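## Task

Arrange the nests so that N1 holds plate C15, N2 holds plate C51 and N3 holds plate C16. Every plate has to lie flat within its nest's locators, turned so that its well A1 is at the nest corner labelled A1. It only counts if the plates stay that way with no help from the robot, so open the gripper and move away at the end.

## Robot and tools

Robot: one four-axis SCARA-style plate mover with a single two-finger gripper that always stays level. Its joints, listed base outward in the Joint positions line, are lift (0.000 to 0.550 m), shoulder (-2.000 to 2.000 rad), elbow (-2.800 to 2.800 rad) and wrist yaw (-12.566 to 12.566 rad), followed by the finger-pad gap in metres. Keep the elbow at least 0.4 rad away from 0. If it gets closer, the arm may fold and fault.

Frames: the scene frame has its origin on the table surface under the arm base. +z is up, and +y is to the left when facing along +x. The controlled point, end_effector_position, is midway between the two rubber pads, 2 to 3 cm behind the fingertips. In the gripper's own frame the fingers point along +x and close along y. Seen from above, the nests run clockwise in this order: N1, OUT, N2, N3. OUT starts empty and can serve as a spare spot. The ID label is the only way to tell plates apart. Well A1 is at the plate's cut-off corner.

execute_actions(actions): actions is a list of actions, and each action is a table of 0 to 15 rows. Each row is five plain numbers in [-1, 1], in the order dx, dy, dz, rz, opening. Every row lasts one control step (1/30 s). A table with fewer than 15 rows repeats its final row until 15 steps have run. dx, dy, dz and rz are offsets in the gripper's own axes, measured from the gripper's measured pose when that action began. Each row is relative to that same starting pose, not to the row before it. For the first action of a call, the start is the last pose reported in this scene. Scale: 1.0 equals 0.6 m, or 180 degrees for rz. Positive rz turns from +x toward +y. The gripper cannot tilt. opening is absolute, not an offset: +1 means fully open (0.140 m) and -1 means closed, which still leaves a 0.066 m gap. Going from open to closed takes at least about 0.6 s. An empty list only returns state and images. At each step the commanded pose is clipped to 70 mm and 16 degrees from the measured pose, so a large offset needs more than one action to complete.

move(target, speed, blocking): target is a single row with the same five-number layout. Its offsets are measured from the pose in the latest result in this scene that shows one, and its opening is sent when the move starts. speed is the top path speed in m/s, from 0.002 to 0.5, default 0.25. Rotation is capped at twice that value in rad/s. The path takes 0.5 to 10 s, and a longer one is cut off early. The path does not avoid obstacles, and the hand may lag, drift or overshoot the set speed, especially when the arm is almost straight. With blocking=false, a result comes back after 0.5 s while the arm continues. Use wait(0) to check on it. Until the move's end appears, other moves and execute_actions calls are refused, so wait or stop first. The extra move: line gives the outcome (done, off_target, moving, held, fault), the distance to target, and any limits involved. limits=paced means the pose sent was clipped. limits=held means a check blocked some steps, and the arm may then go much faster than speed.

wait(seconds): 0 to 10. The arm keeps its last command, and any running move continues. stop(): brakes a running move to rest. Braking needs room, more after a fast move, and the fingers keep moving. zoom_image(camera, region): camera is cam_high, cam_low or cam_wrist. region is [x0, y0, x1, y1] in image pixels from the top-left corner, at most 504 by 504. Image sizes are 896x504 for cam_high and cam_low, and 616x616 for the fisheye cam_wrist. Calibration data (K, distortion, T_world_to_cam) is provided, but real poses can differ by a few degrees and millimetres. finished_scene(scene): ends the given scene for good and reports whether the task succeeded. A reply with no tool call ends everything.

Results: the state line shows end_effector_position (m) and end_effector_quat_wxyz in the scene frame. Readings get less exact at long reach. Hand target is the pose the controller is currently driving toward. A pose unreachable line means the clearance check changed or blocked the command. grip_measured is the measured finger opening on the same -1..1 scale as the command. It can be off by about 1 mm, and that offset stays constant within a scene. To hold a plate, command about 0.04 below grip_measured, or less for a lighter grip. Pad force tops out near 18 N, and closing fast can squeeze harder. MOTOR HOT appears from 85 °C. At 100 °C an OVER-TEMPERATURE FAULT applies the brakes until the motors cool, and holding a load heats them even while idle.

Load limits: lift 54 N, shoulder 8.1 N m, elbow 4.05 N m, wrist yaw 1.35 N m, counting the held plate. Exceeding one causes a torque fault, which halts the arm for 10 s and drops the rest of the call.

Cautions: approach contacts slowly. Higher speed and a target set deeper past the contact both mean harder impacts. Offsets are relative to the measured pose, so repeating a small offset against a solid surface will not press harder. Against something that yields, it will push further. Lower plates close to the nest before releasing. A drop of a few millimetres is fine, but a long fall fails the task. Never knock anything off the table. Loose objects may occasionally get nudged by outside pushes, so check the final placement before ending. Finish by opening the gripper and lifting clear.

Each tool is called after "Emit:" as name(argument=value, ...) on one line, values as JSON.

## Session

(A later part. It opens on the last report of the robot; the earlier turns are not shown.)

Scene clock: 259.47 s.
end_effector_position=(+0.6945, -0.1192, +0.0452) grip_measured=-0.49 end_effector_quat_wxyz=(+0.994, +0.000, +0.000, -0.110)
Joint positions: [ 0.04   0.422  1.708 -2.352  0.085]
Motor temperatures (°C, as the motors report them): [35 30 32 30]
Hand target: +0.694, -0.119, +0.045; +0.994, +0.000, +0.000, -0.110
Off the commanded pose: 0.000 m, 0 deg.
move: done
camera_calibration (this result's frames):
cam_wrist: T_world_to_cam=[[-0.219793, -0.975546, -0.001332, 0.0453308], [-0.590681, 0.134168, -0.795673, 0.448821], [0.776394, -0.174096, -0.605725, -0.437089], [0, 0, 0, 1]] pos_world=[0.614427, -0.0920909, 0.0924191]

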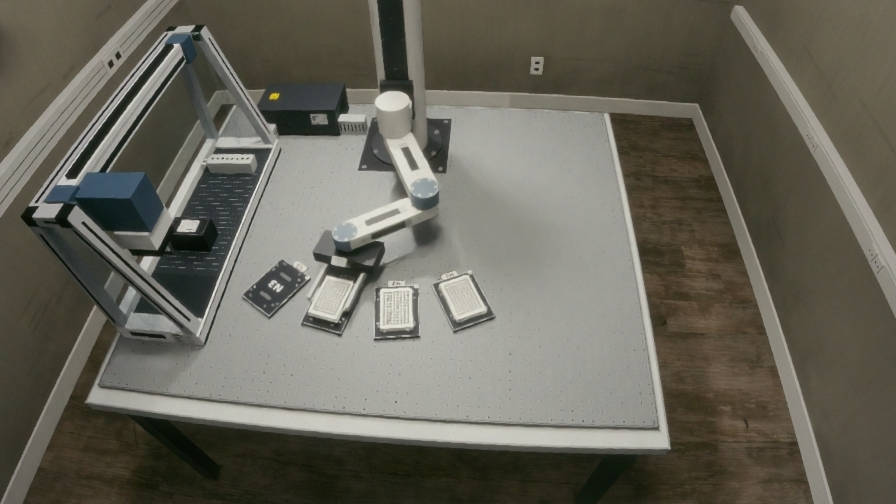

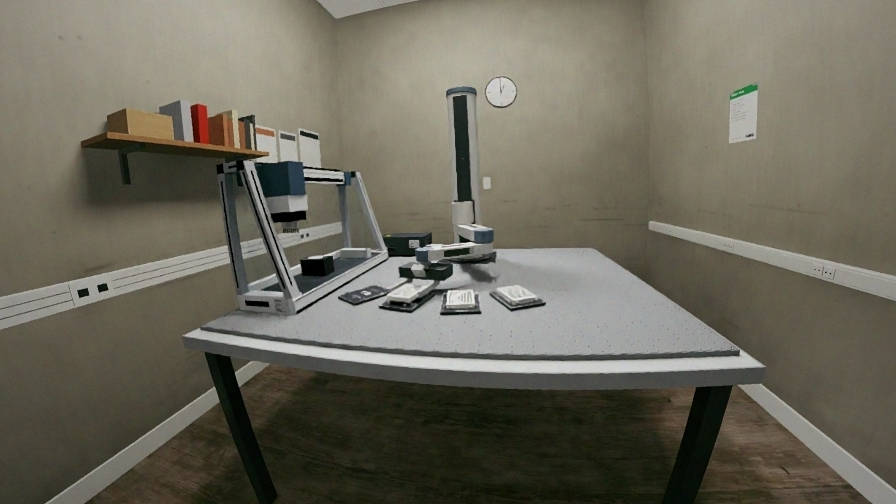

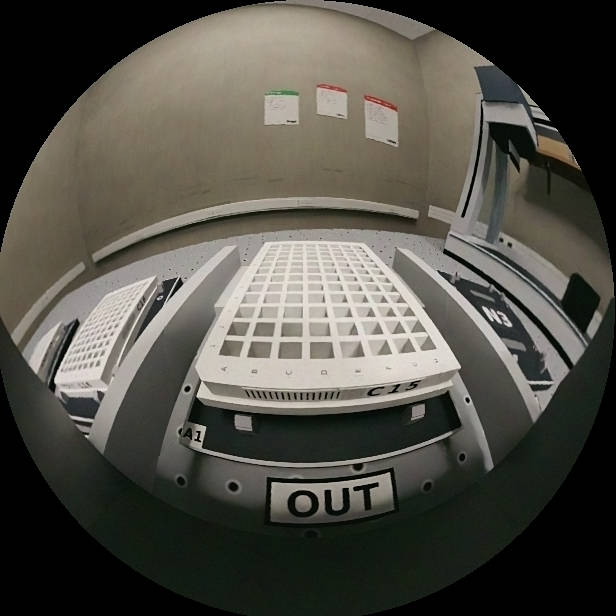

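Emit:
execute_actions(actions=[[[0.0035,-0.0021,0,-0.0008,-0.54]]])

Emit:
zoom_image(camera="cam_wrist", region=[160, 380, 300, 480])

Emit:
zoom_image(camera="cam_wrist", region=[350, 380, 490, 480])

Scene clock: 280.97 s.
end_effector_position=(+0.6962, -0.1209, +0.0452) grip_measured=-0.49 end_effector_quat_wxyz=(+0.994, +0.000, +0.000, -0.111)
Joint positions: [ 0.04   0.415  1.721 -2.359  0.085]
Motor temperatures (°C, as the motors report them): [35 30 32 30]
Hand target: +0.696, -0.121, +0.045; +0.994, +0.000, +0.000, -0.111
Off the commanded pose: 0.000 m, 0 deg.
camera_calibration (this result's frames):
cam_wrist: T_world_to_cam=[[-0.222011, -0.975043, -0.001332, 0.0456889], [-0.590374, 0.135511, -0.795673, 0.450032], [0.775996, -0.175862, -0.605725, -0.438681], [0, 0, 0, 1]] pos_world=[0.616245, -0.0935827, 0.092419]

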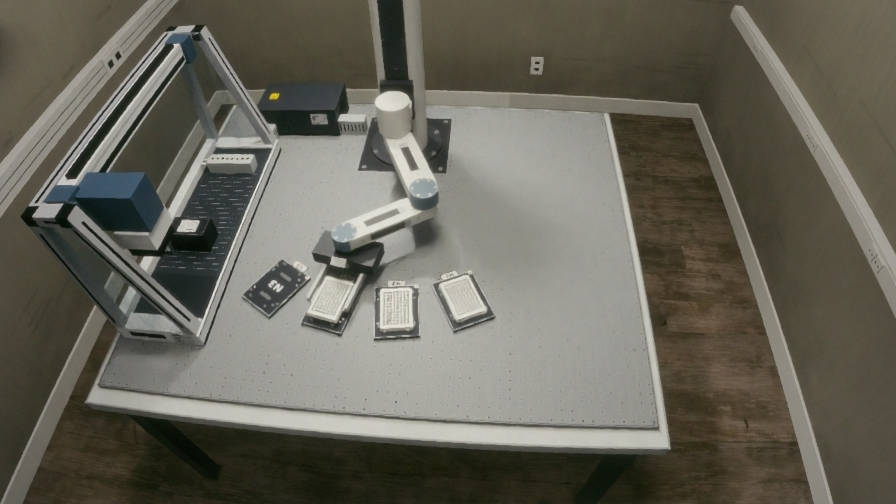

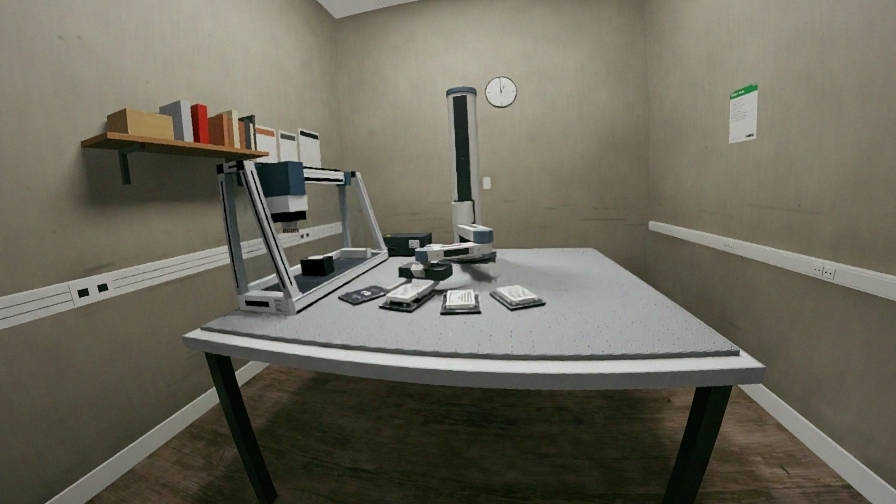

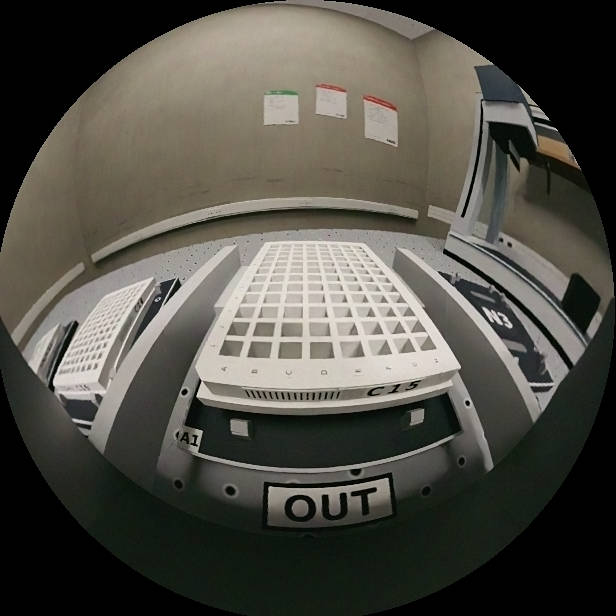

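Region (160, 380, 300, 480) of cam_wrist's 616x616 image, scaled by 3.600, with more detail than that image has; it fills the top 360 rows of this view, and the rest is white.

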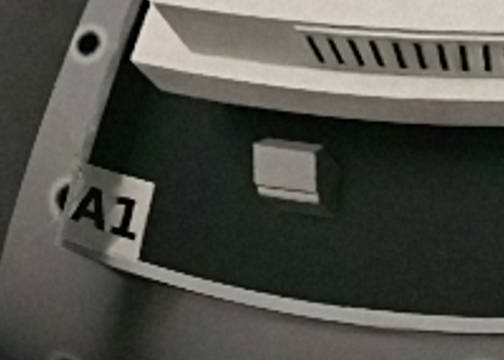

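Region (350, 380, 490, 480) of cam_wrist's 616x616 image, scaled by 3.600, with more detail than that image has; it fills the top 360 rows of this view, and the rest is white.

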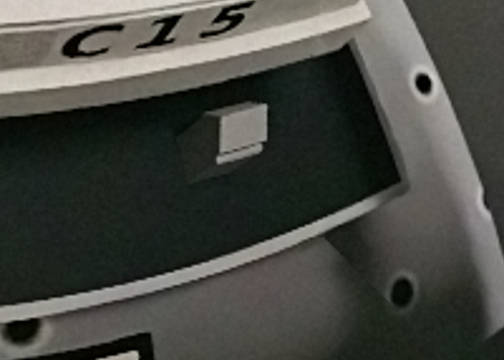

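Emit:
execute_actions(actions=[[[0,-0.0002,-0.004,0,-0.54],[0,-0.0002,-0.008,0,-0.54],[0,-0.0002,-0.011,0,-0.54],[0,-0.0002,-0.013,0,-0.54],[0,-0.0002,-0.015,0,-0.54],[0,-0.0002,-0.017,0,-0.54],[0,-0.0002,-0.0185,0,-0.54],[0,-0.0002,-0.02,0,-0.54],[0,-0.0002,-0.0212,0,-0.54],[0,-0.0002,-0.0222,0,-0.54],[0,-0.0002,-0.023,0,-0.54],[0,-0.0002,-0.0233,0,-0.54]]])

Emit:
zoom_image(camera="cam_wrist", region=[150, 220, 500, 480])

Scene clock: 296.07 s.
end_effector_position=(+0.6961, -0.1210, +0.0312) grip_measured=-0.49 end_effector_quat_wxyz=(+0.994, +0.000, +0.000, -0.111)
Joint positions: [ 0.026  0.415  1.72  -2.358  0.085]
Motor temperatures (°C, as the motors report them): [35 30 32 30]
Hand target: +0.696, -0.121, +0.031; +0.994, +0.000, +0.000, -0.111
Off the commanded pose: 0.000 m, 0 deg.
camera_calibration (this result's frames):
cam_wrist: T_world_to_cam=[[-0.222223, -0.974995, -0.001332, 0.0456754], [-0.590344, 0.13564, -0.795673, 0.438851], [0.775958, -0.176031, -0.605725, -0.447133], [0, 0, 0, 1]] pos_world=[0.616179, -0.0937015, 0.0784032]

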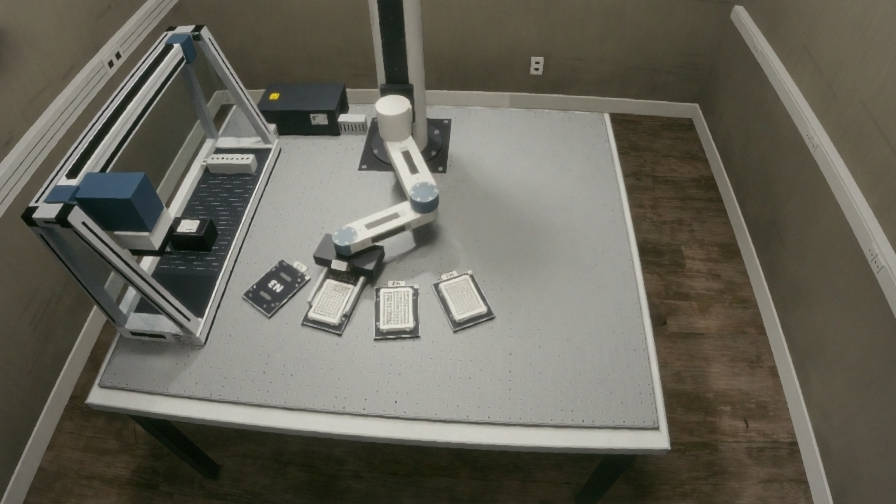

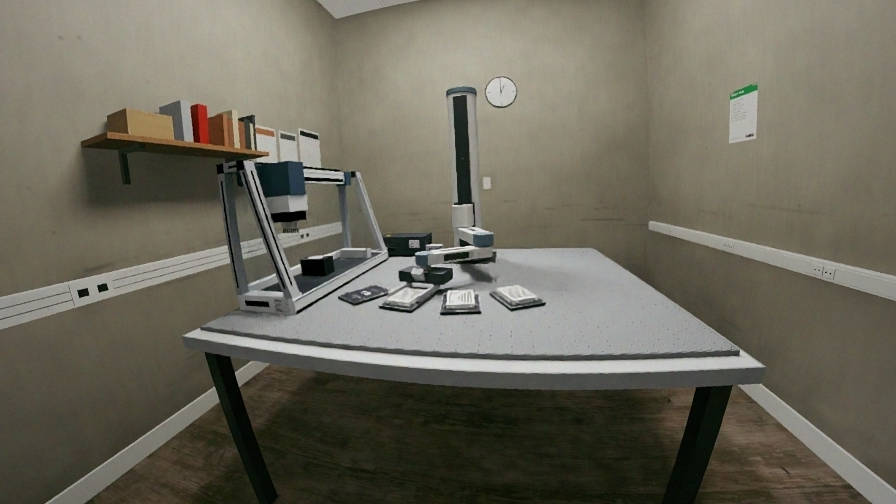

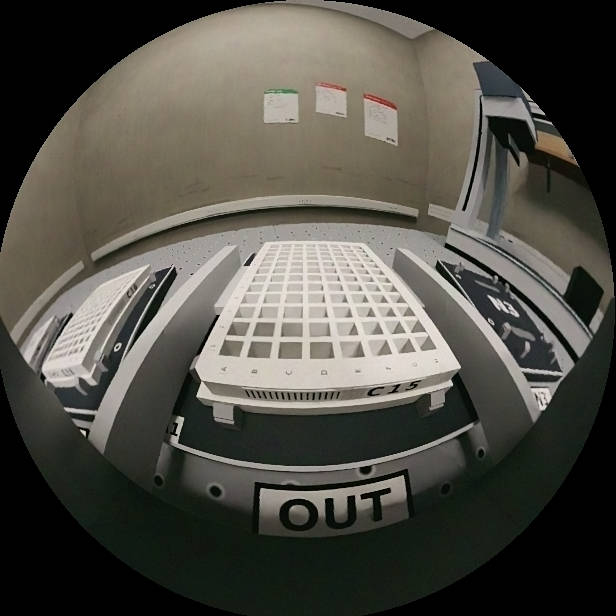

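Region (150, 220, 500, 480) of cam_wrist's 616x616 image, scaled by 1.440, with more detail than that image has; it fills the top 374 rows of this view, and the rest is white.

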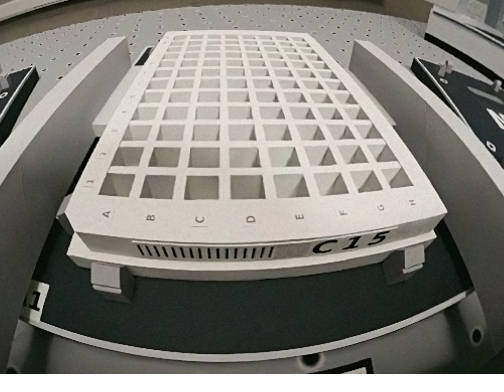

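Emit:
execute_actions(actions=[[[0,0,0,0,-0.45],[0,0,0,0,-0.38],[0,0,0,0,-0.3],[0,0,0,0,-0.2],[0,0,0,0,-0.15],[0,0,0.004,0,-0.15],[0,0,0.012,0,-0.15],[0,0,0.022,0,-0.15],[0,0,0.032,0,-0.15],[0,0,0.039,0,-0.15],[0,0,0.0412,0,-0.15]]])

Emit:
zoom_image(camera="cam_wrist", region=[180, 260, 460, 480])

Scene clock: 313.67 s.
end_effector_position=(+0.6962, -0.1210, +0.0561) grip_measured=-0.15 end_effector_quat_wxyz=(+0.994, +0.000, +0.000, -0.111)
Joint positions: [ 0.051  0.415  1.72  -2.358  0.097]
Motor temperatures (°C, as the motors report them): [35 30 32 30]
Hand target: +0.696, -0.121, +0.056; +0.994, +0.000, +0.000, -0.111
Off the commanded pose: 0.000 m, 0 deg.
camera_calibration (this result's frames):
cam_wrist: T_world_to_cam=[[-0.222198, -0.975001, -0.001332, 0.0456981], [-0.590348, 0.135624, -0.795673, 0.45863], [0.775962, -0.17601, -0.605725, -0.43208], [0, 0, 0, 1]] pos_world=[0.616183, -0.0936961, 0.103259]

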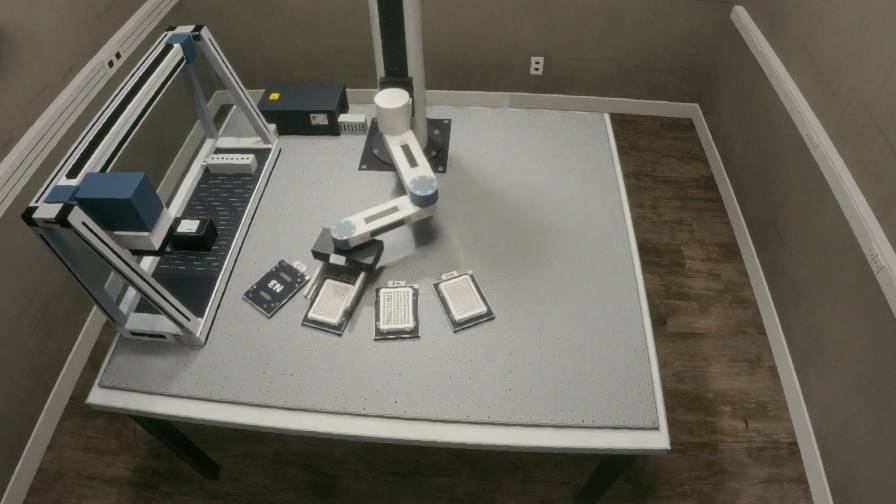

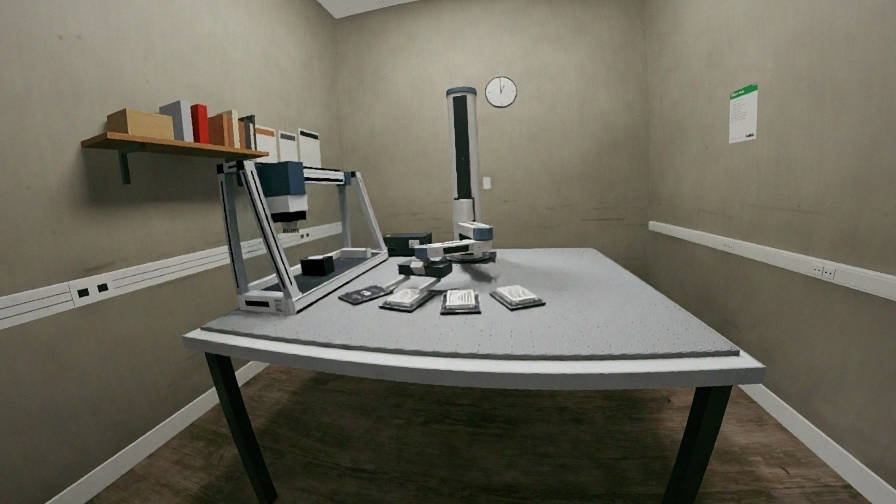

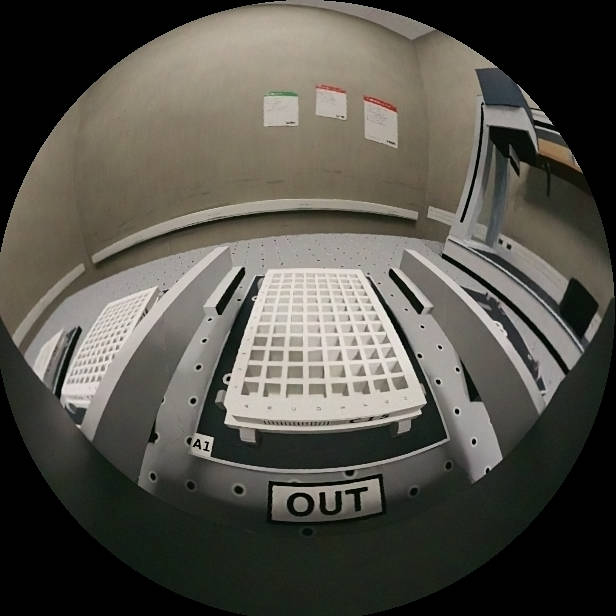

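Region (180, 260, 460, 480) of cam_wrist's 616x616 image, scaled by 1.800, with more detail than that image has; it fills the top 396 rows of this view, and the rest is white.

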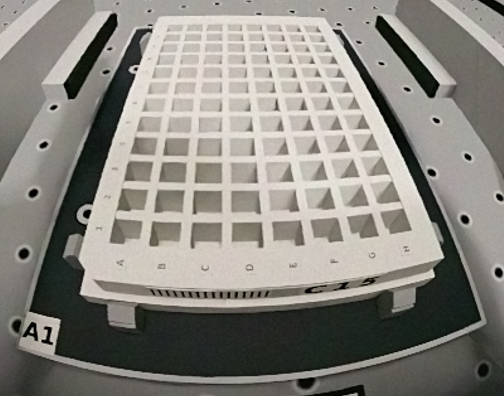

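Emit:
move(target=[-0.0469, 0.2944, 0, 0.1038, -0.15], speed=0.5)

Emit:
zoom_image(camera="cam_wrist", region=[180, 260, 460, 480])

Scene clock: 321.13 s.
end_effector_position=(+0.7078, +0.0577, +0.0560) grip_measured=-0.15 end_effector_quat_wxyz=(+0.999, +0.000, +0.000, +0.052)
Joint positions: [ 0.051  0.752  1.726 -2.374  0.097]
Motor temperatures (°C, as the motors report them): [35 30 32 30]
Hand target: +0.708, +0.058, +0.056; +0.999, +0.000, +0.000, +0.051
Off the commanded pose: 0.000 m, 0 deg.
move: done
camera_calibration (this result's frames):
cam_wrist: T_world_to_cam=[[0.102524, -0.99473, -0.001332, -0.00614972], [-0.602642, -0.061047, -0.795673, 0.461298], [0.791398, 0.0823781, -0.605725, -0.435525], [0, 0, 0, 1]] pos_world=[0.623302, 0.0579213, 0.103226]

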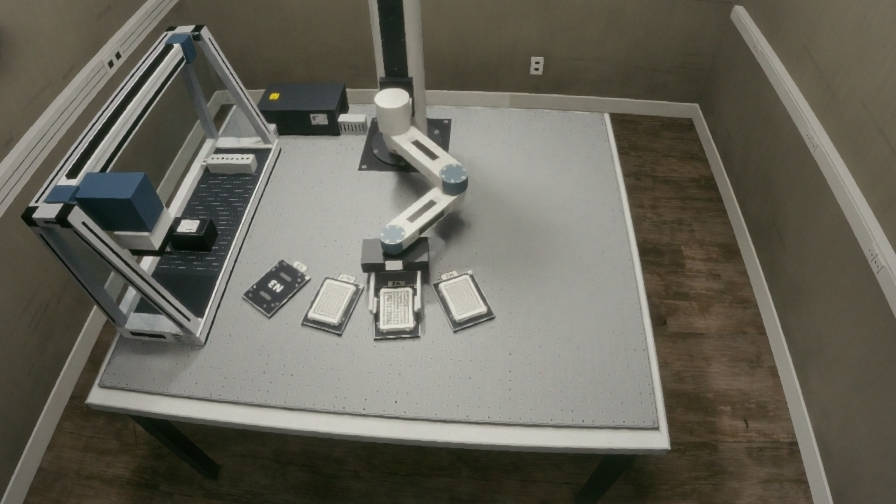

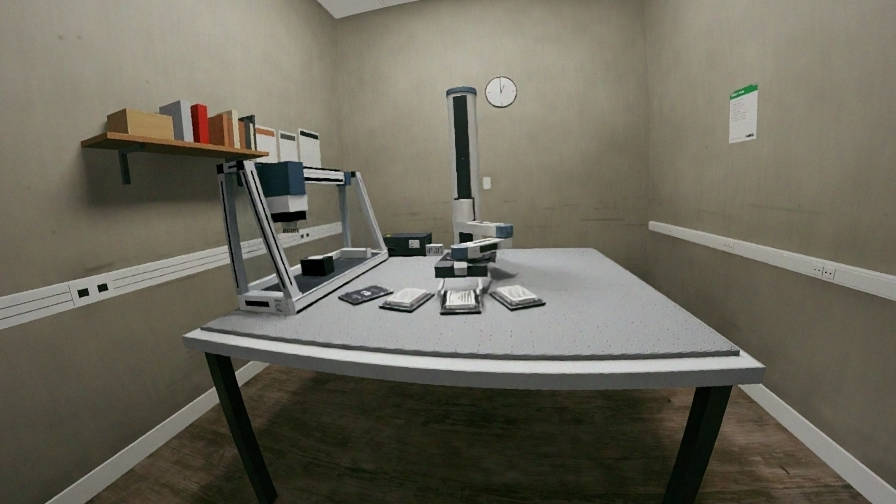

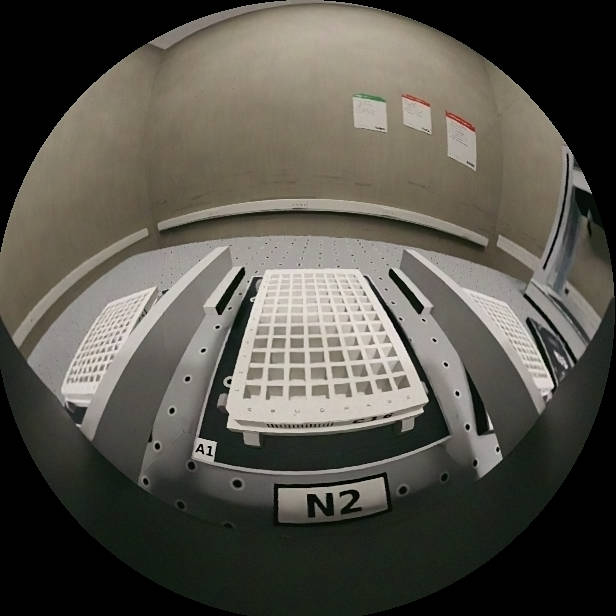

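Region (180, 260, 460, 480) of cam_wrist's 616x616 image, scaled by 1.800, with more detail than that image has; it fills the top 396 rows of this view, and the rest is white.

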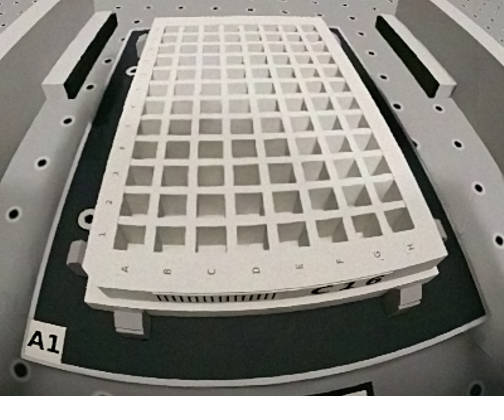

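Emit:
execute_actions(actions=[[[-0.0004,0.0006,0,0.0100,-0.15]]])

Emit:
zoom_image(camera="cam_wrist", region=[180, 260, 460, 480])

Scene clock: 342.00 s.
end_effector_position=(+0.7075, +0.0579, +0.0560) grip_measured=-0.15 end_effector_quat_wxyz=(+0.998, +0.000, +0.000, +0.067)
Joint positions: [ 0.051  0.742  1.725 -2.332  0.097]
Motor temperatures (°C, as the motors report them): [35 30 32 30]
Hand target: +0.708, +0.058, +0.056; +0.998, +0.000, +0.000, +0.067
Off the commanded pose: 0.000 m, 0 deg.
camera_calibration (this result's frames):
cam_wrist: T_world_to_cam=[[0.133064, -0.991107, -0.001332, -0.027783], [-0.60048, -0.0795498, -0.795673, 0.460682], [0.788491, 0.106675, -0.605725, -0.434668], [0, 0, 0, 1]] pos_world=[0.623059, 0.0554794, 0.103226]

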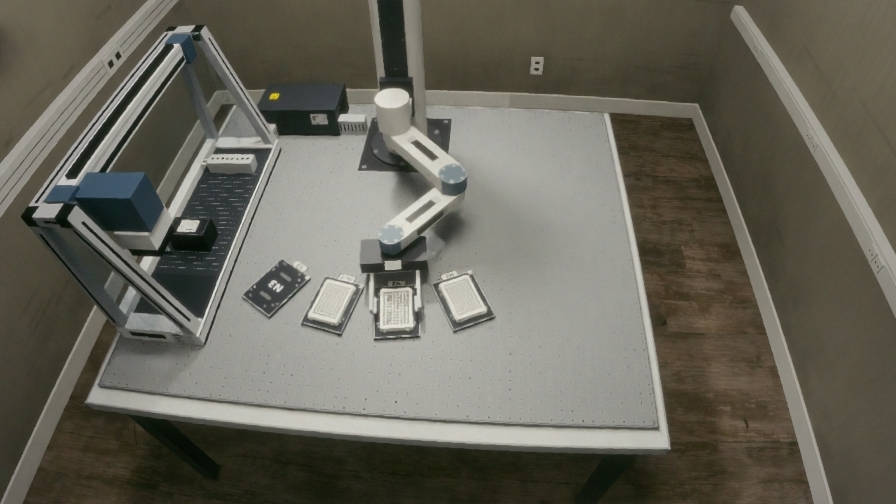

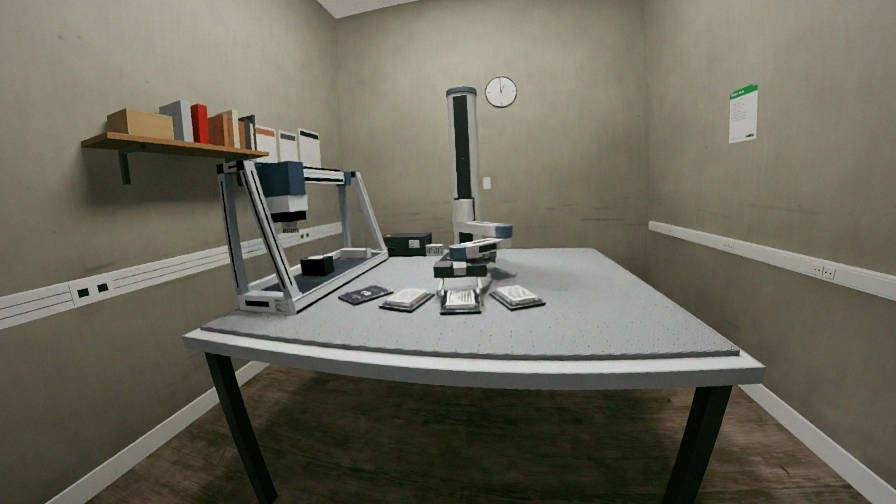

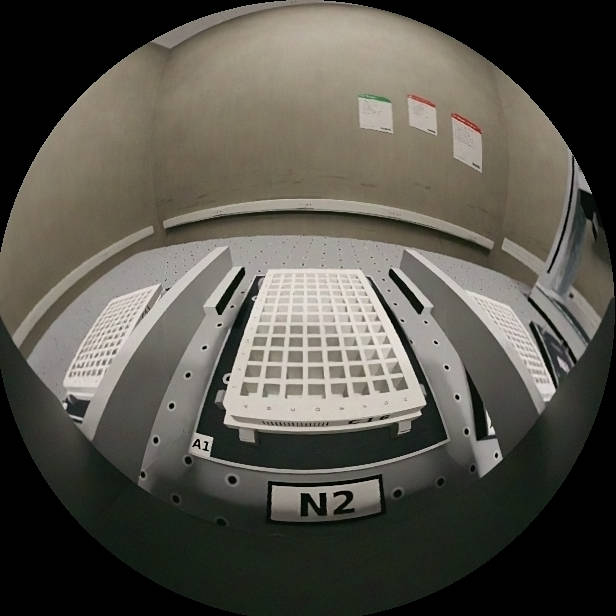

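Region (180, 260, 460, 480) of cam_wrist's 616x616 image, scaled by 1.800, with more detail than that image has; it fills the top 396 rows of this view, and the rest is white.

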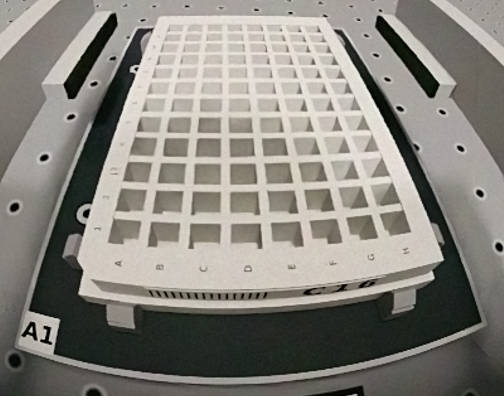

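Emit:
zoom_image(camera="cam_wrist", region=[190, 360, 330, 460])

Emit:
zoom_image(camera="cam_wrist", region=[320, 360, 460, 460])

Region (190, 360, 330, 460) of cam_wrist's 616x616 image, scaled by 3.600, with more detail than that image has; it fills the top 360 rows of this view, and the rest is white.

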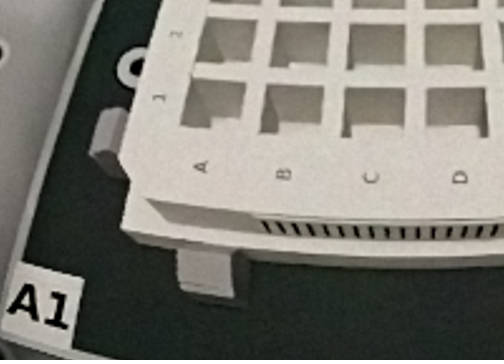

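Region (320, 360, 460, 460) of cam_wrist's 616x616 image, scaled by 3.600, with more detail than that image has; it fills the top 360 rows of this view, and the rest is white.

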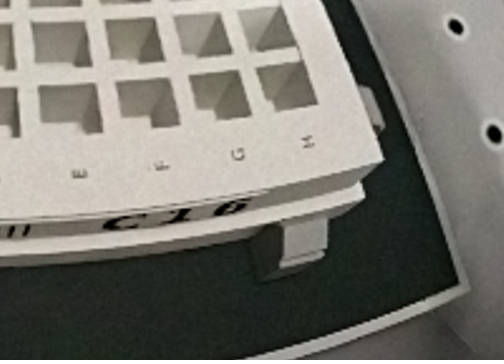

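Emit:
execute_actions(actions=[[[0,0.0003,-0.008,0,-0.15],[0,0.0003,-0.018,0,-0.15],[0,0.0003,-0.028,0,-0.18],[0,0.0003,-0.035,0,-0.22],[0,0.0003,-0.039,0,-0.26],[0,0.0003,-0.0413,0,-0.3],[0,0.0003,-0.0413,0,-0.33],[0,0.0003,-0.0413,0,-0.36],[0,0.0003,-0.0413,0,-0.39],[0,0.0003,-0.0413,0,-0.42],[0,0.0003,-0.0413,0,-0.44],[0,0.0003,-0.0413,0,-0.46],[0,0.0003,-0.0413,0,-0.48],[0,0.0003,-0.0413,0,-0.5],[0,0.0003,-0.0413,0,-0.52]],[[0,0,0,0,-0.53],[0,0,0,0,-0.54],[0,0,0,0,-0.54],[0,0,0.002,0,-0.54],[0,0,0.005,0,-0.54],[0,0,0.010,0,-0.54],[0,0,0.017,0,-0.54],[0,0,0.025,0,-0.54],[0,0,0.033,0,-0.54],[0,0,0.040,0,-0.54],[0,0,0.044,0,-0.54],[0,0,0.045,0,-0.54]]])

Scene clock: 359.93 s.
end_effector_position=(+0.7075, +0.0580, +0.0584) grip_measured=-0.49 end_effector_quat_wxyz=(+0.998, +0.000, +0.000, +0.067)
Joint positions: [ 0.053  0.742  1.725 -2.332  0.085]
Motor temperatures (°C, as the motors report them): [35 30 32 30]
Hand target: +0.708, +0.058, +0.058; +0.998, +0.000, +0.000, +0.067
Off the commanded pose: 0.000 m, 0 deg.
camera_calibration (this result's frames):
cam_wrist: T_world_to_cam=[[0.133225, -0.991085, -0.001332, -0.0277504], [-0.600467, -0.0796477, -0.795673, 0.462539], [0.788473, 0.106804, -0.605725, -0.433248], [0, 0, 0, 1]] pos_world=[0.623041, 0.0556097, 0.105564]

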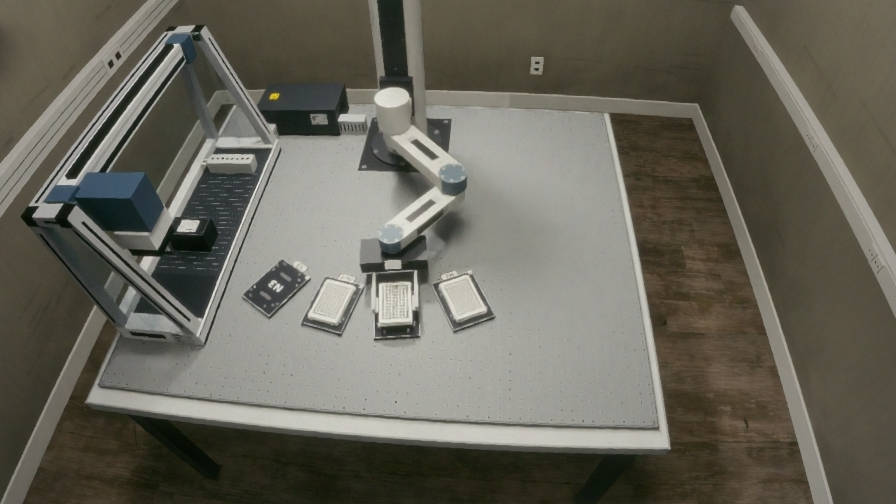

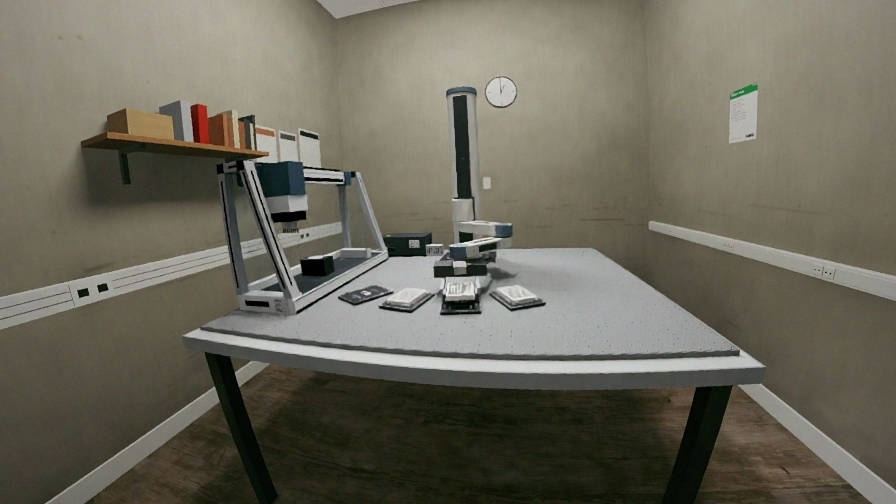

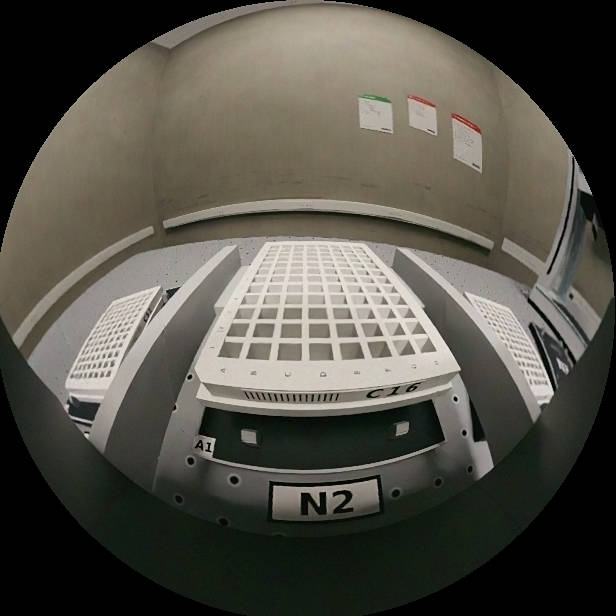

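Emit:
zoom_image(camera="cam_wrist", region=[160, 380, 300, 480])

Emit:
zoom_image(camera="cam_wrist", region=[350, 380, 490, 480])

Region (160, 380, 300, 480) of cam_wrist's 616x616 image, scaled by 3.600, with more detail than that image has; it fills the top 360 rows of this view, and the rest is white.

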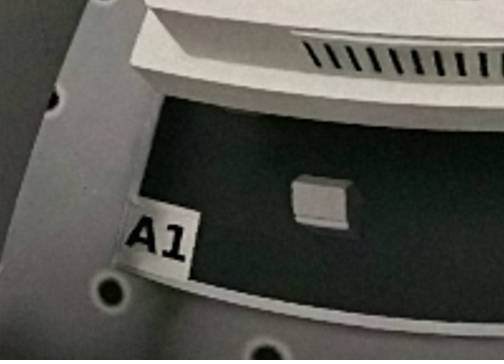

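Region (350, 380, 490, 480) of cam_wrist's 616x616 image, scaled by 3.600, with more detail than that image has; it fills the top 360 rows of this view, and the rest is white.

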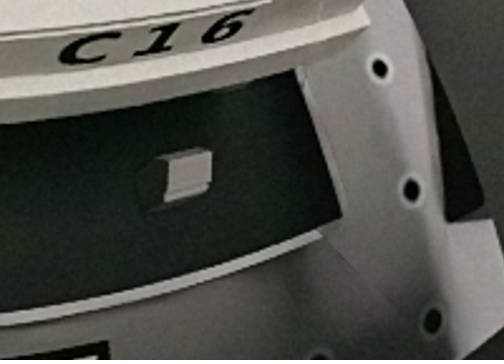

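Emit:
move(target=[-0.1745, -0.5752, 0, -0.2212, -0.54], speed=0.5)

Emit:
zoom_image(camera="cam_wrist", region=[160, 380, 300, 480])

Emit:
zoom_image(camera="cam_wrist", region=[350, 380, 490, 480])

Scene clock: 377.37 s.
end_effector_position=(+0.6500, -0.2982, +0.0583) grip_measured=-0.49 end_effector_quat_wxyz=(+0.961, +0.000, +0.000, -0.277)
Joint positions: [ 0.053  0.013  1.881 -2.455  0.085]
Motor temperatures (°C, as the motors report them): [35 30 32 30]
Hand target: +0.650, -0.298, +0.058; +0.961, +0.000, +0.000, -0.277
Off the commanded pose: 0.000 m, 0 deg.
move: done; limits=paced
camera_calibration (this result's frames):
cam_wrist: T_world_to_cam=[[-0.532138, -0.846657, -0.001332, 0.102441], [-0.512278, 0.323227, -0.795673, 0.462391], [0.674092, -0.422726, -0.605725, -0.433402], [0, 0, 0, 1]] pos_world=[0.583538, -0.245935, 0.105526]

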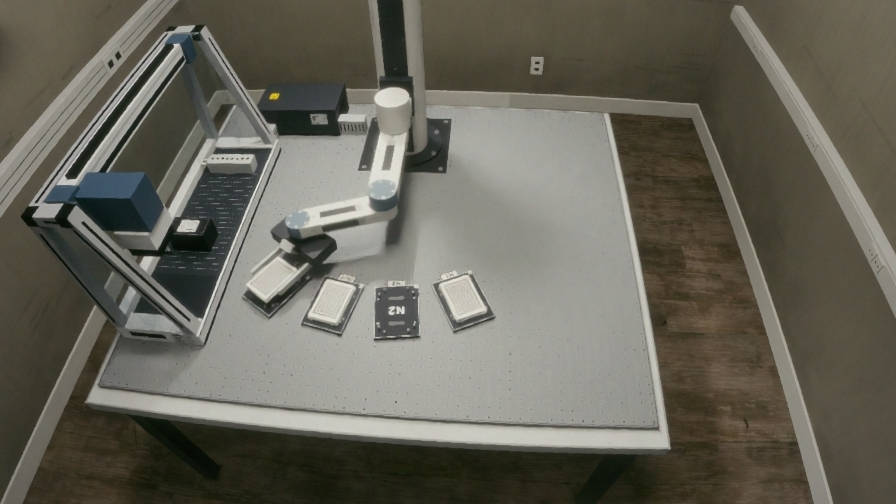

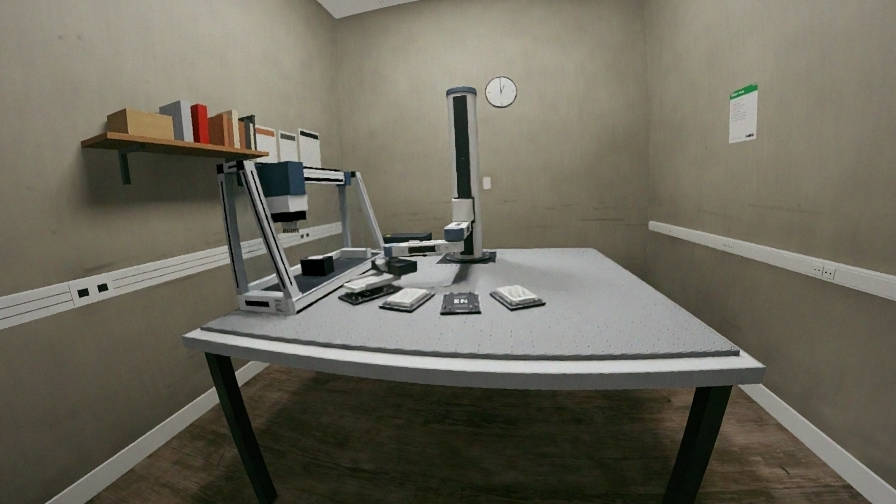

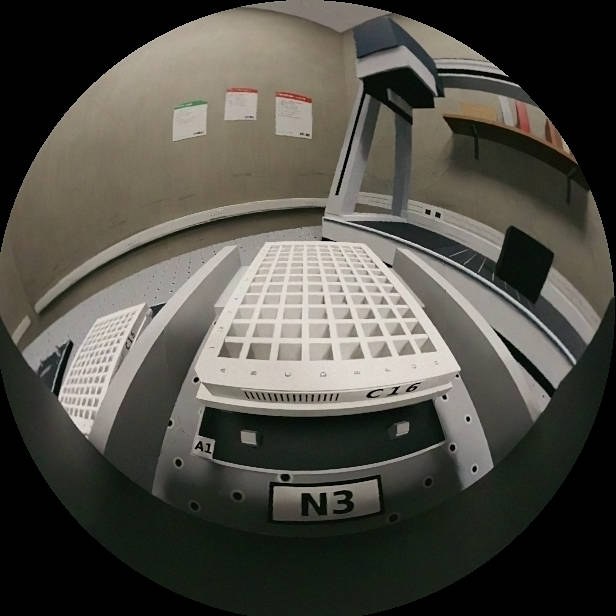

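Region (160, 380, 300, 480) of cam_wrist's 616x616 image, scaled by 3.600, with more detail than that image has; it fills the top 360 rows of this view, and the rest is white.

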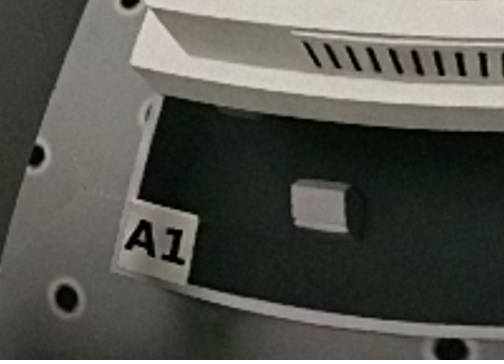

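Region (350, 380, 490, 480) of cam_wrist's 616x616 image, scaled by 3.600, with more detail than that image has; it fills the top 360 rows of this view, and the rest is white.

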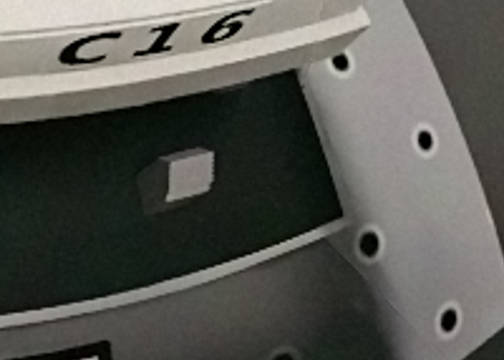

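Emit:
execute_actions(actions=[[[-0.0003,0,-0.008,0.0003,-0.54],[-0.0003,0,-0.016,0.0003,-0.54],[-0.0003,0,-0.023,0.0003,-0.54],[-0.0003,0,-0.028,0.0003,-0.54],[-0.0003,0,-0.031,0.0003,-0.54],[-0.0003,0,-0.034,0.0003,-0.54],[-0.0003,0,-0.0365,0.0003,-0.54],[-0.0003,0,-0.039,0.0003,-0.54],[-0.0003,0,-0.041,0.0003,-0.54],[-0.0003,0,-0.0427,0.0003,-0.54],[-0.0003,0,-0.044,0.0003,-0.54],[-0.0003,0,-0.0447,0.0003,-0.54]]])

Emit:
zoom_image(camera="cam_wrist", region=[150, 220, 500, 480])

Scene clock: 385.97 s.
end_effector_position=(+0.6498, -0.2982, +0.0315) grip_measured=-0.49 end_effector_quat_wxyz=(+0.961, +0.000, +0.000, -0.276)
Joint positions: [ 0.026  0.013  1.88  -2.454  0.085]
Motor temperatures (°C, as the motors report them): [35 30 32 30]
Hand target: +0.650, -0.298, +0.032; +0.961, +0.000, +0.000, -0.276
Off the commanded pose: 0.000 m, 0 deg.
camera_calibration (this result's frames):
cam_wrist: T_world_to_cam=[[-0.53169, -0.846938, -0.001332, 0.101934], [-0.512449, 0.322956, -0.795673, 0.44094], [0.674316, -0.422369, -0.605725, -0.44959], [0, 0, 0, 1]] pos_world=[0.583322, -0.245966, 0.0786517]

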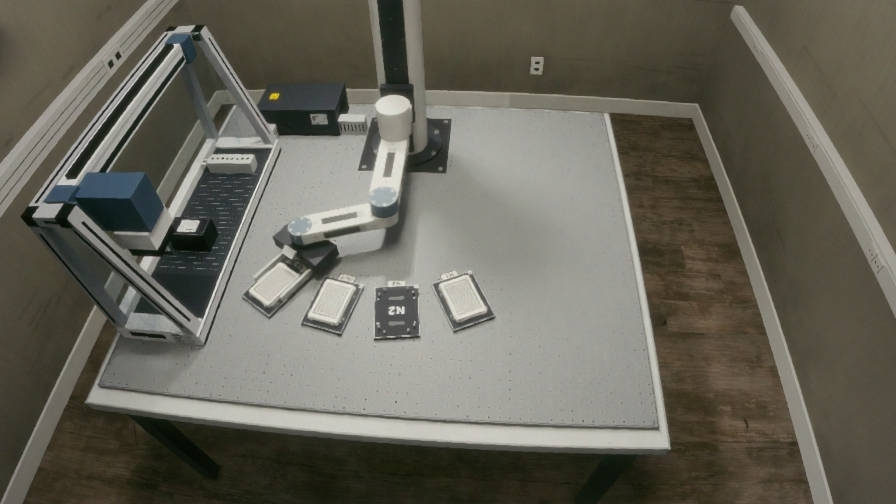

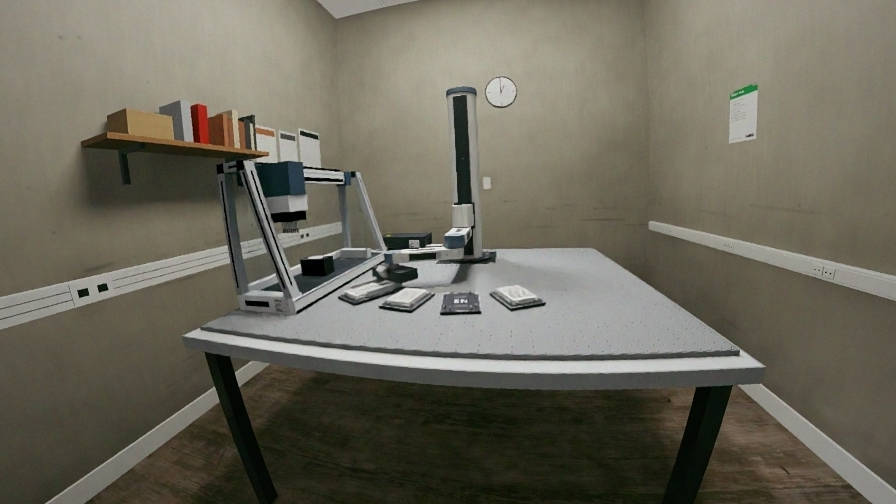

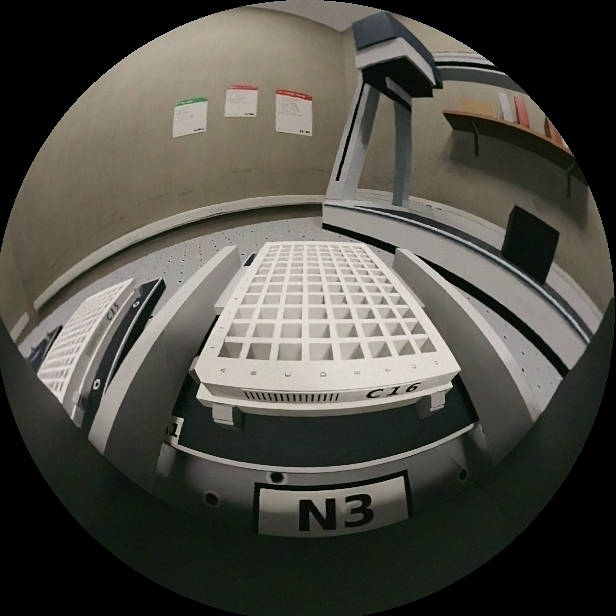

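Region (150, 220, 500, 480) of cam_wrist's 616x616 image, scaled by 1.440, with more detail than that image has; it fills the top 374 rows of this view, and the rest is white.

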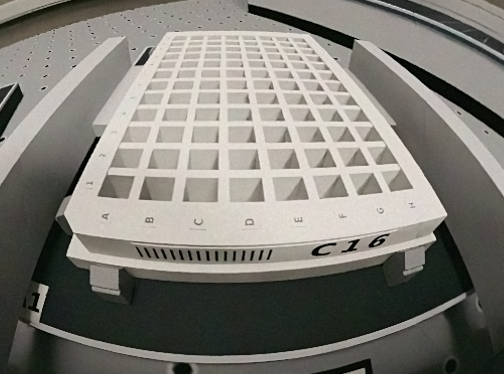

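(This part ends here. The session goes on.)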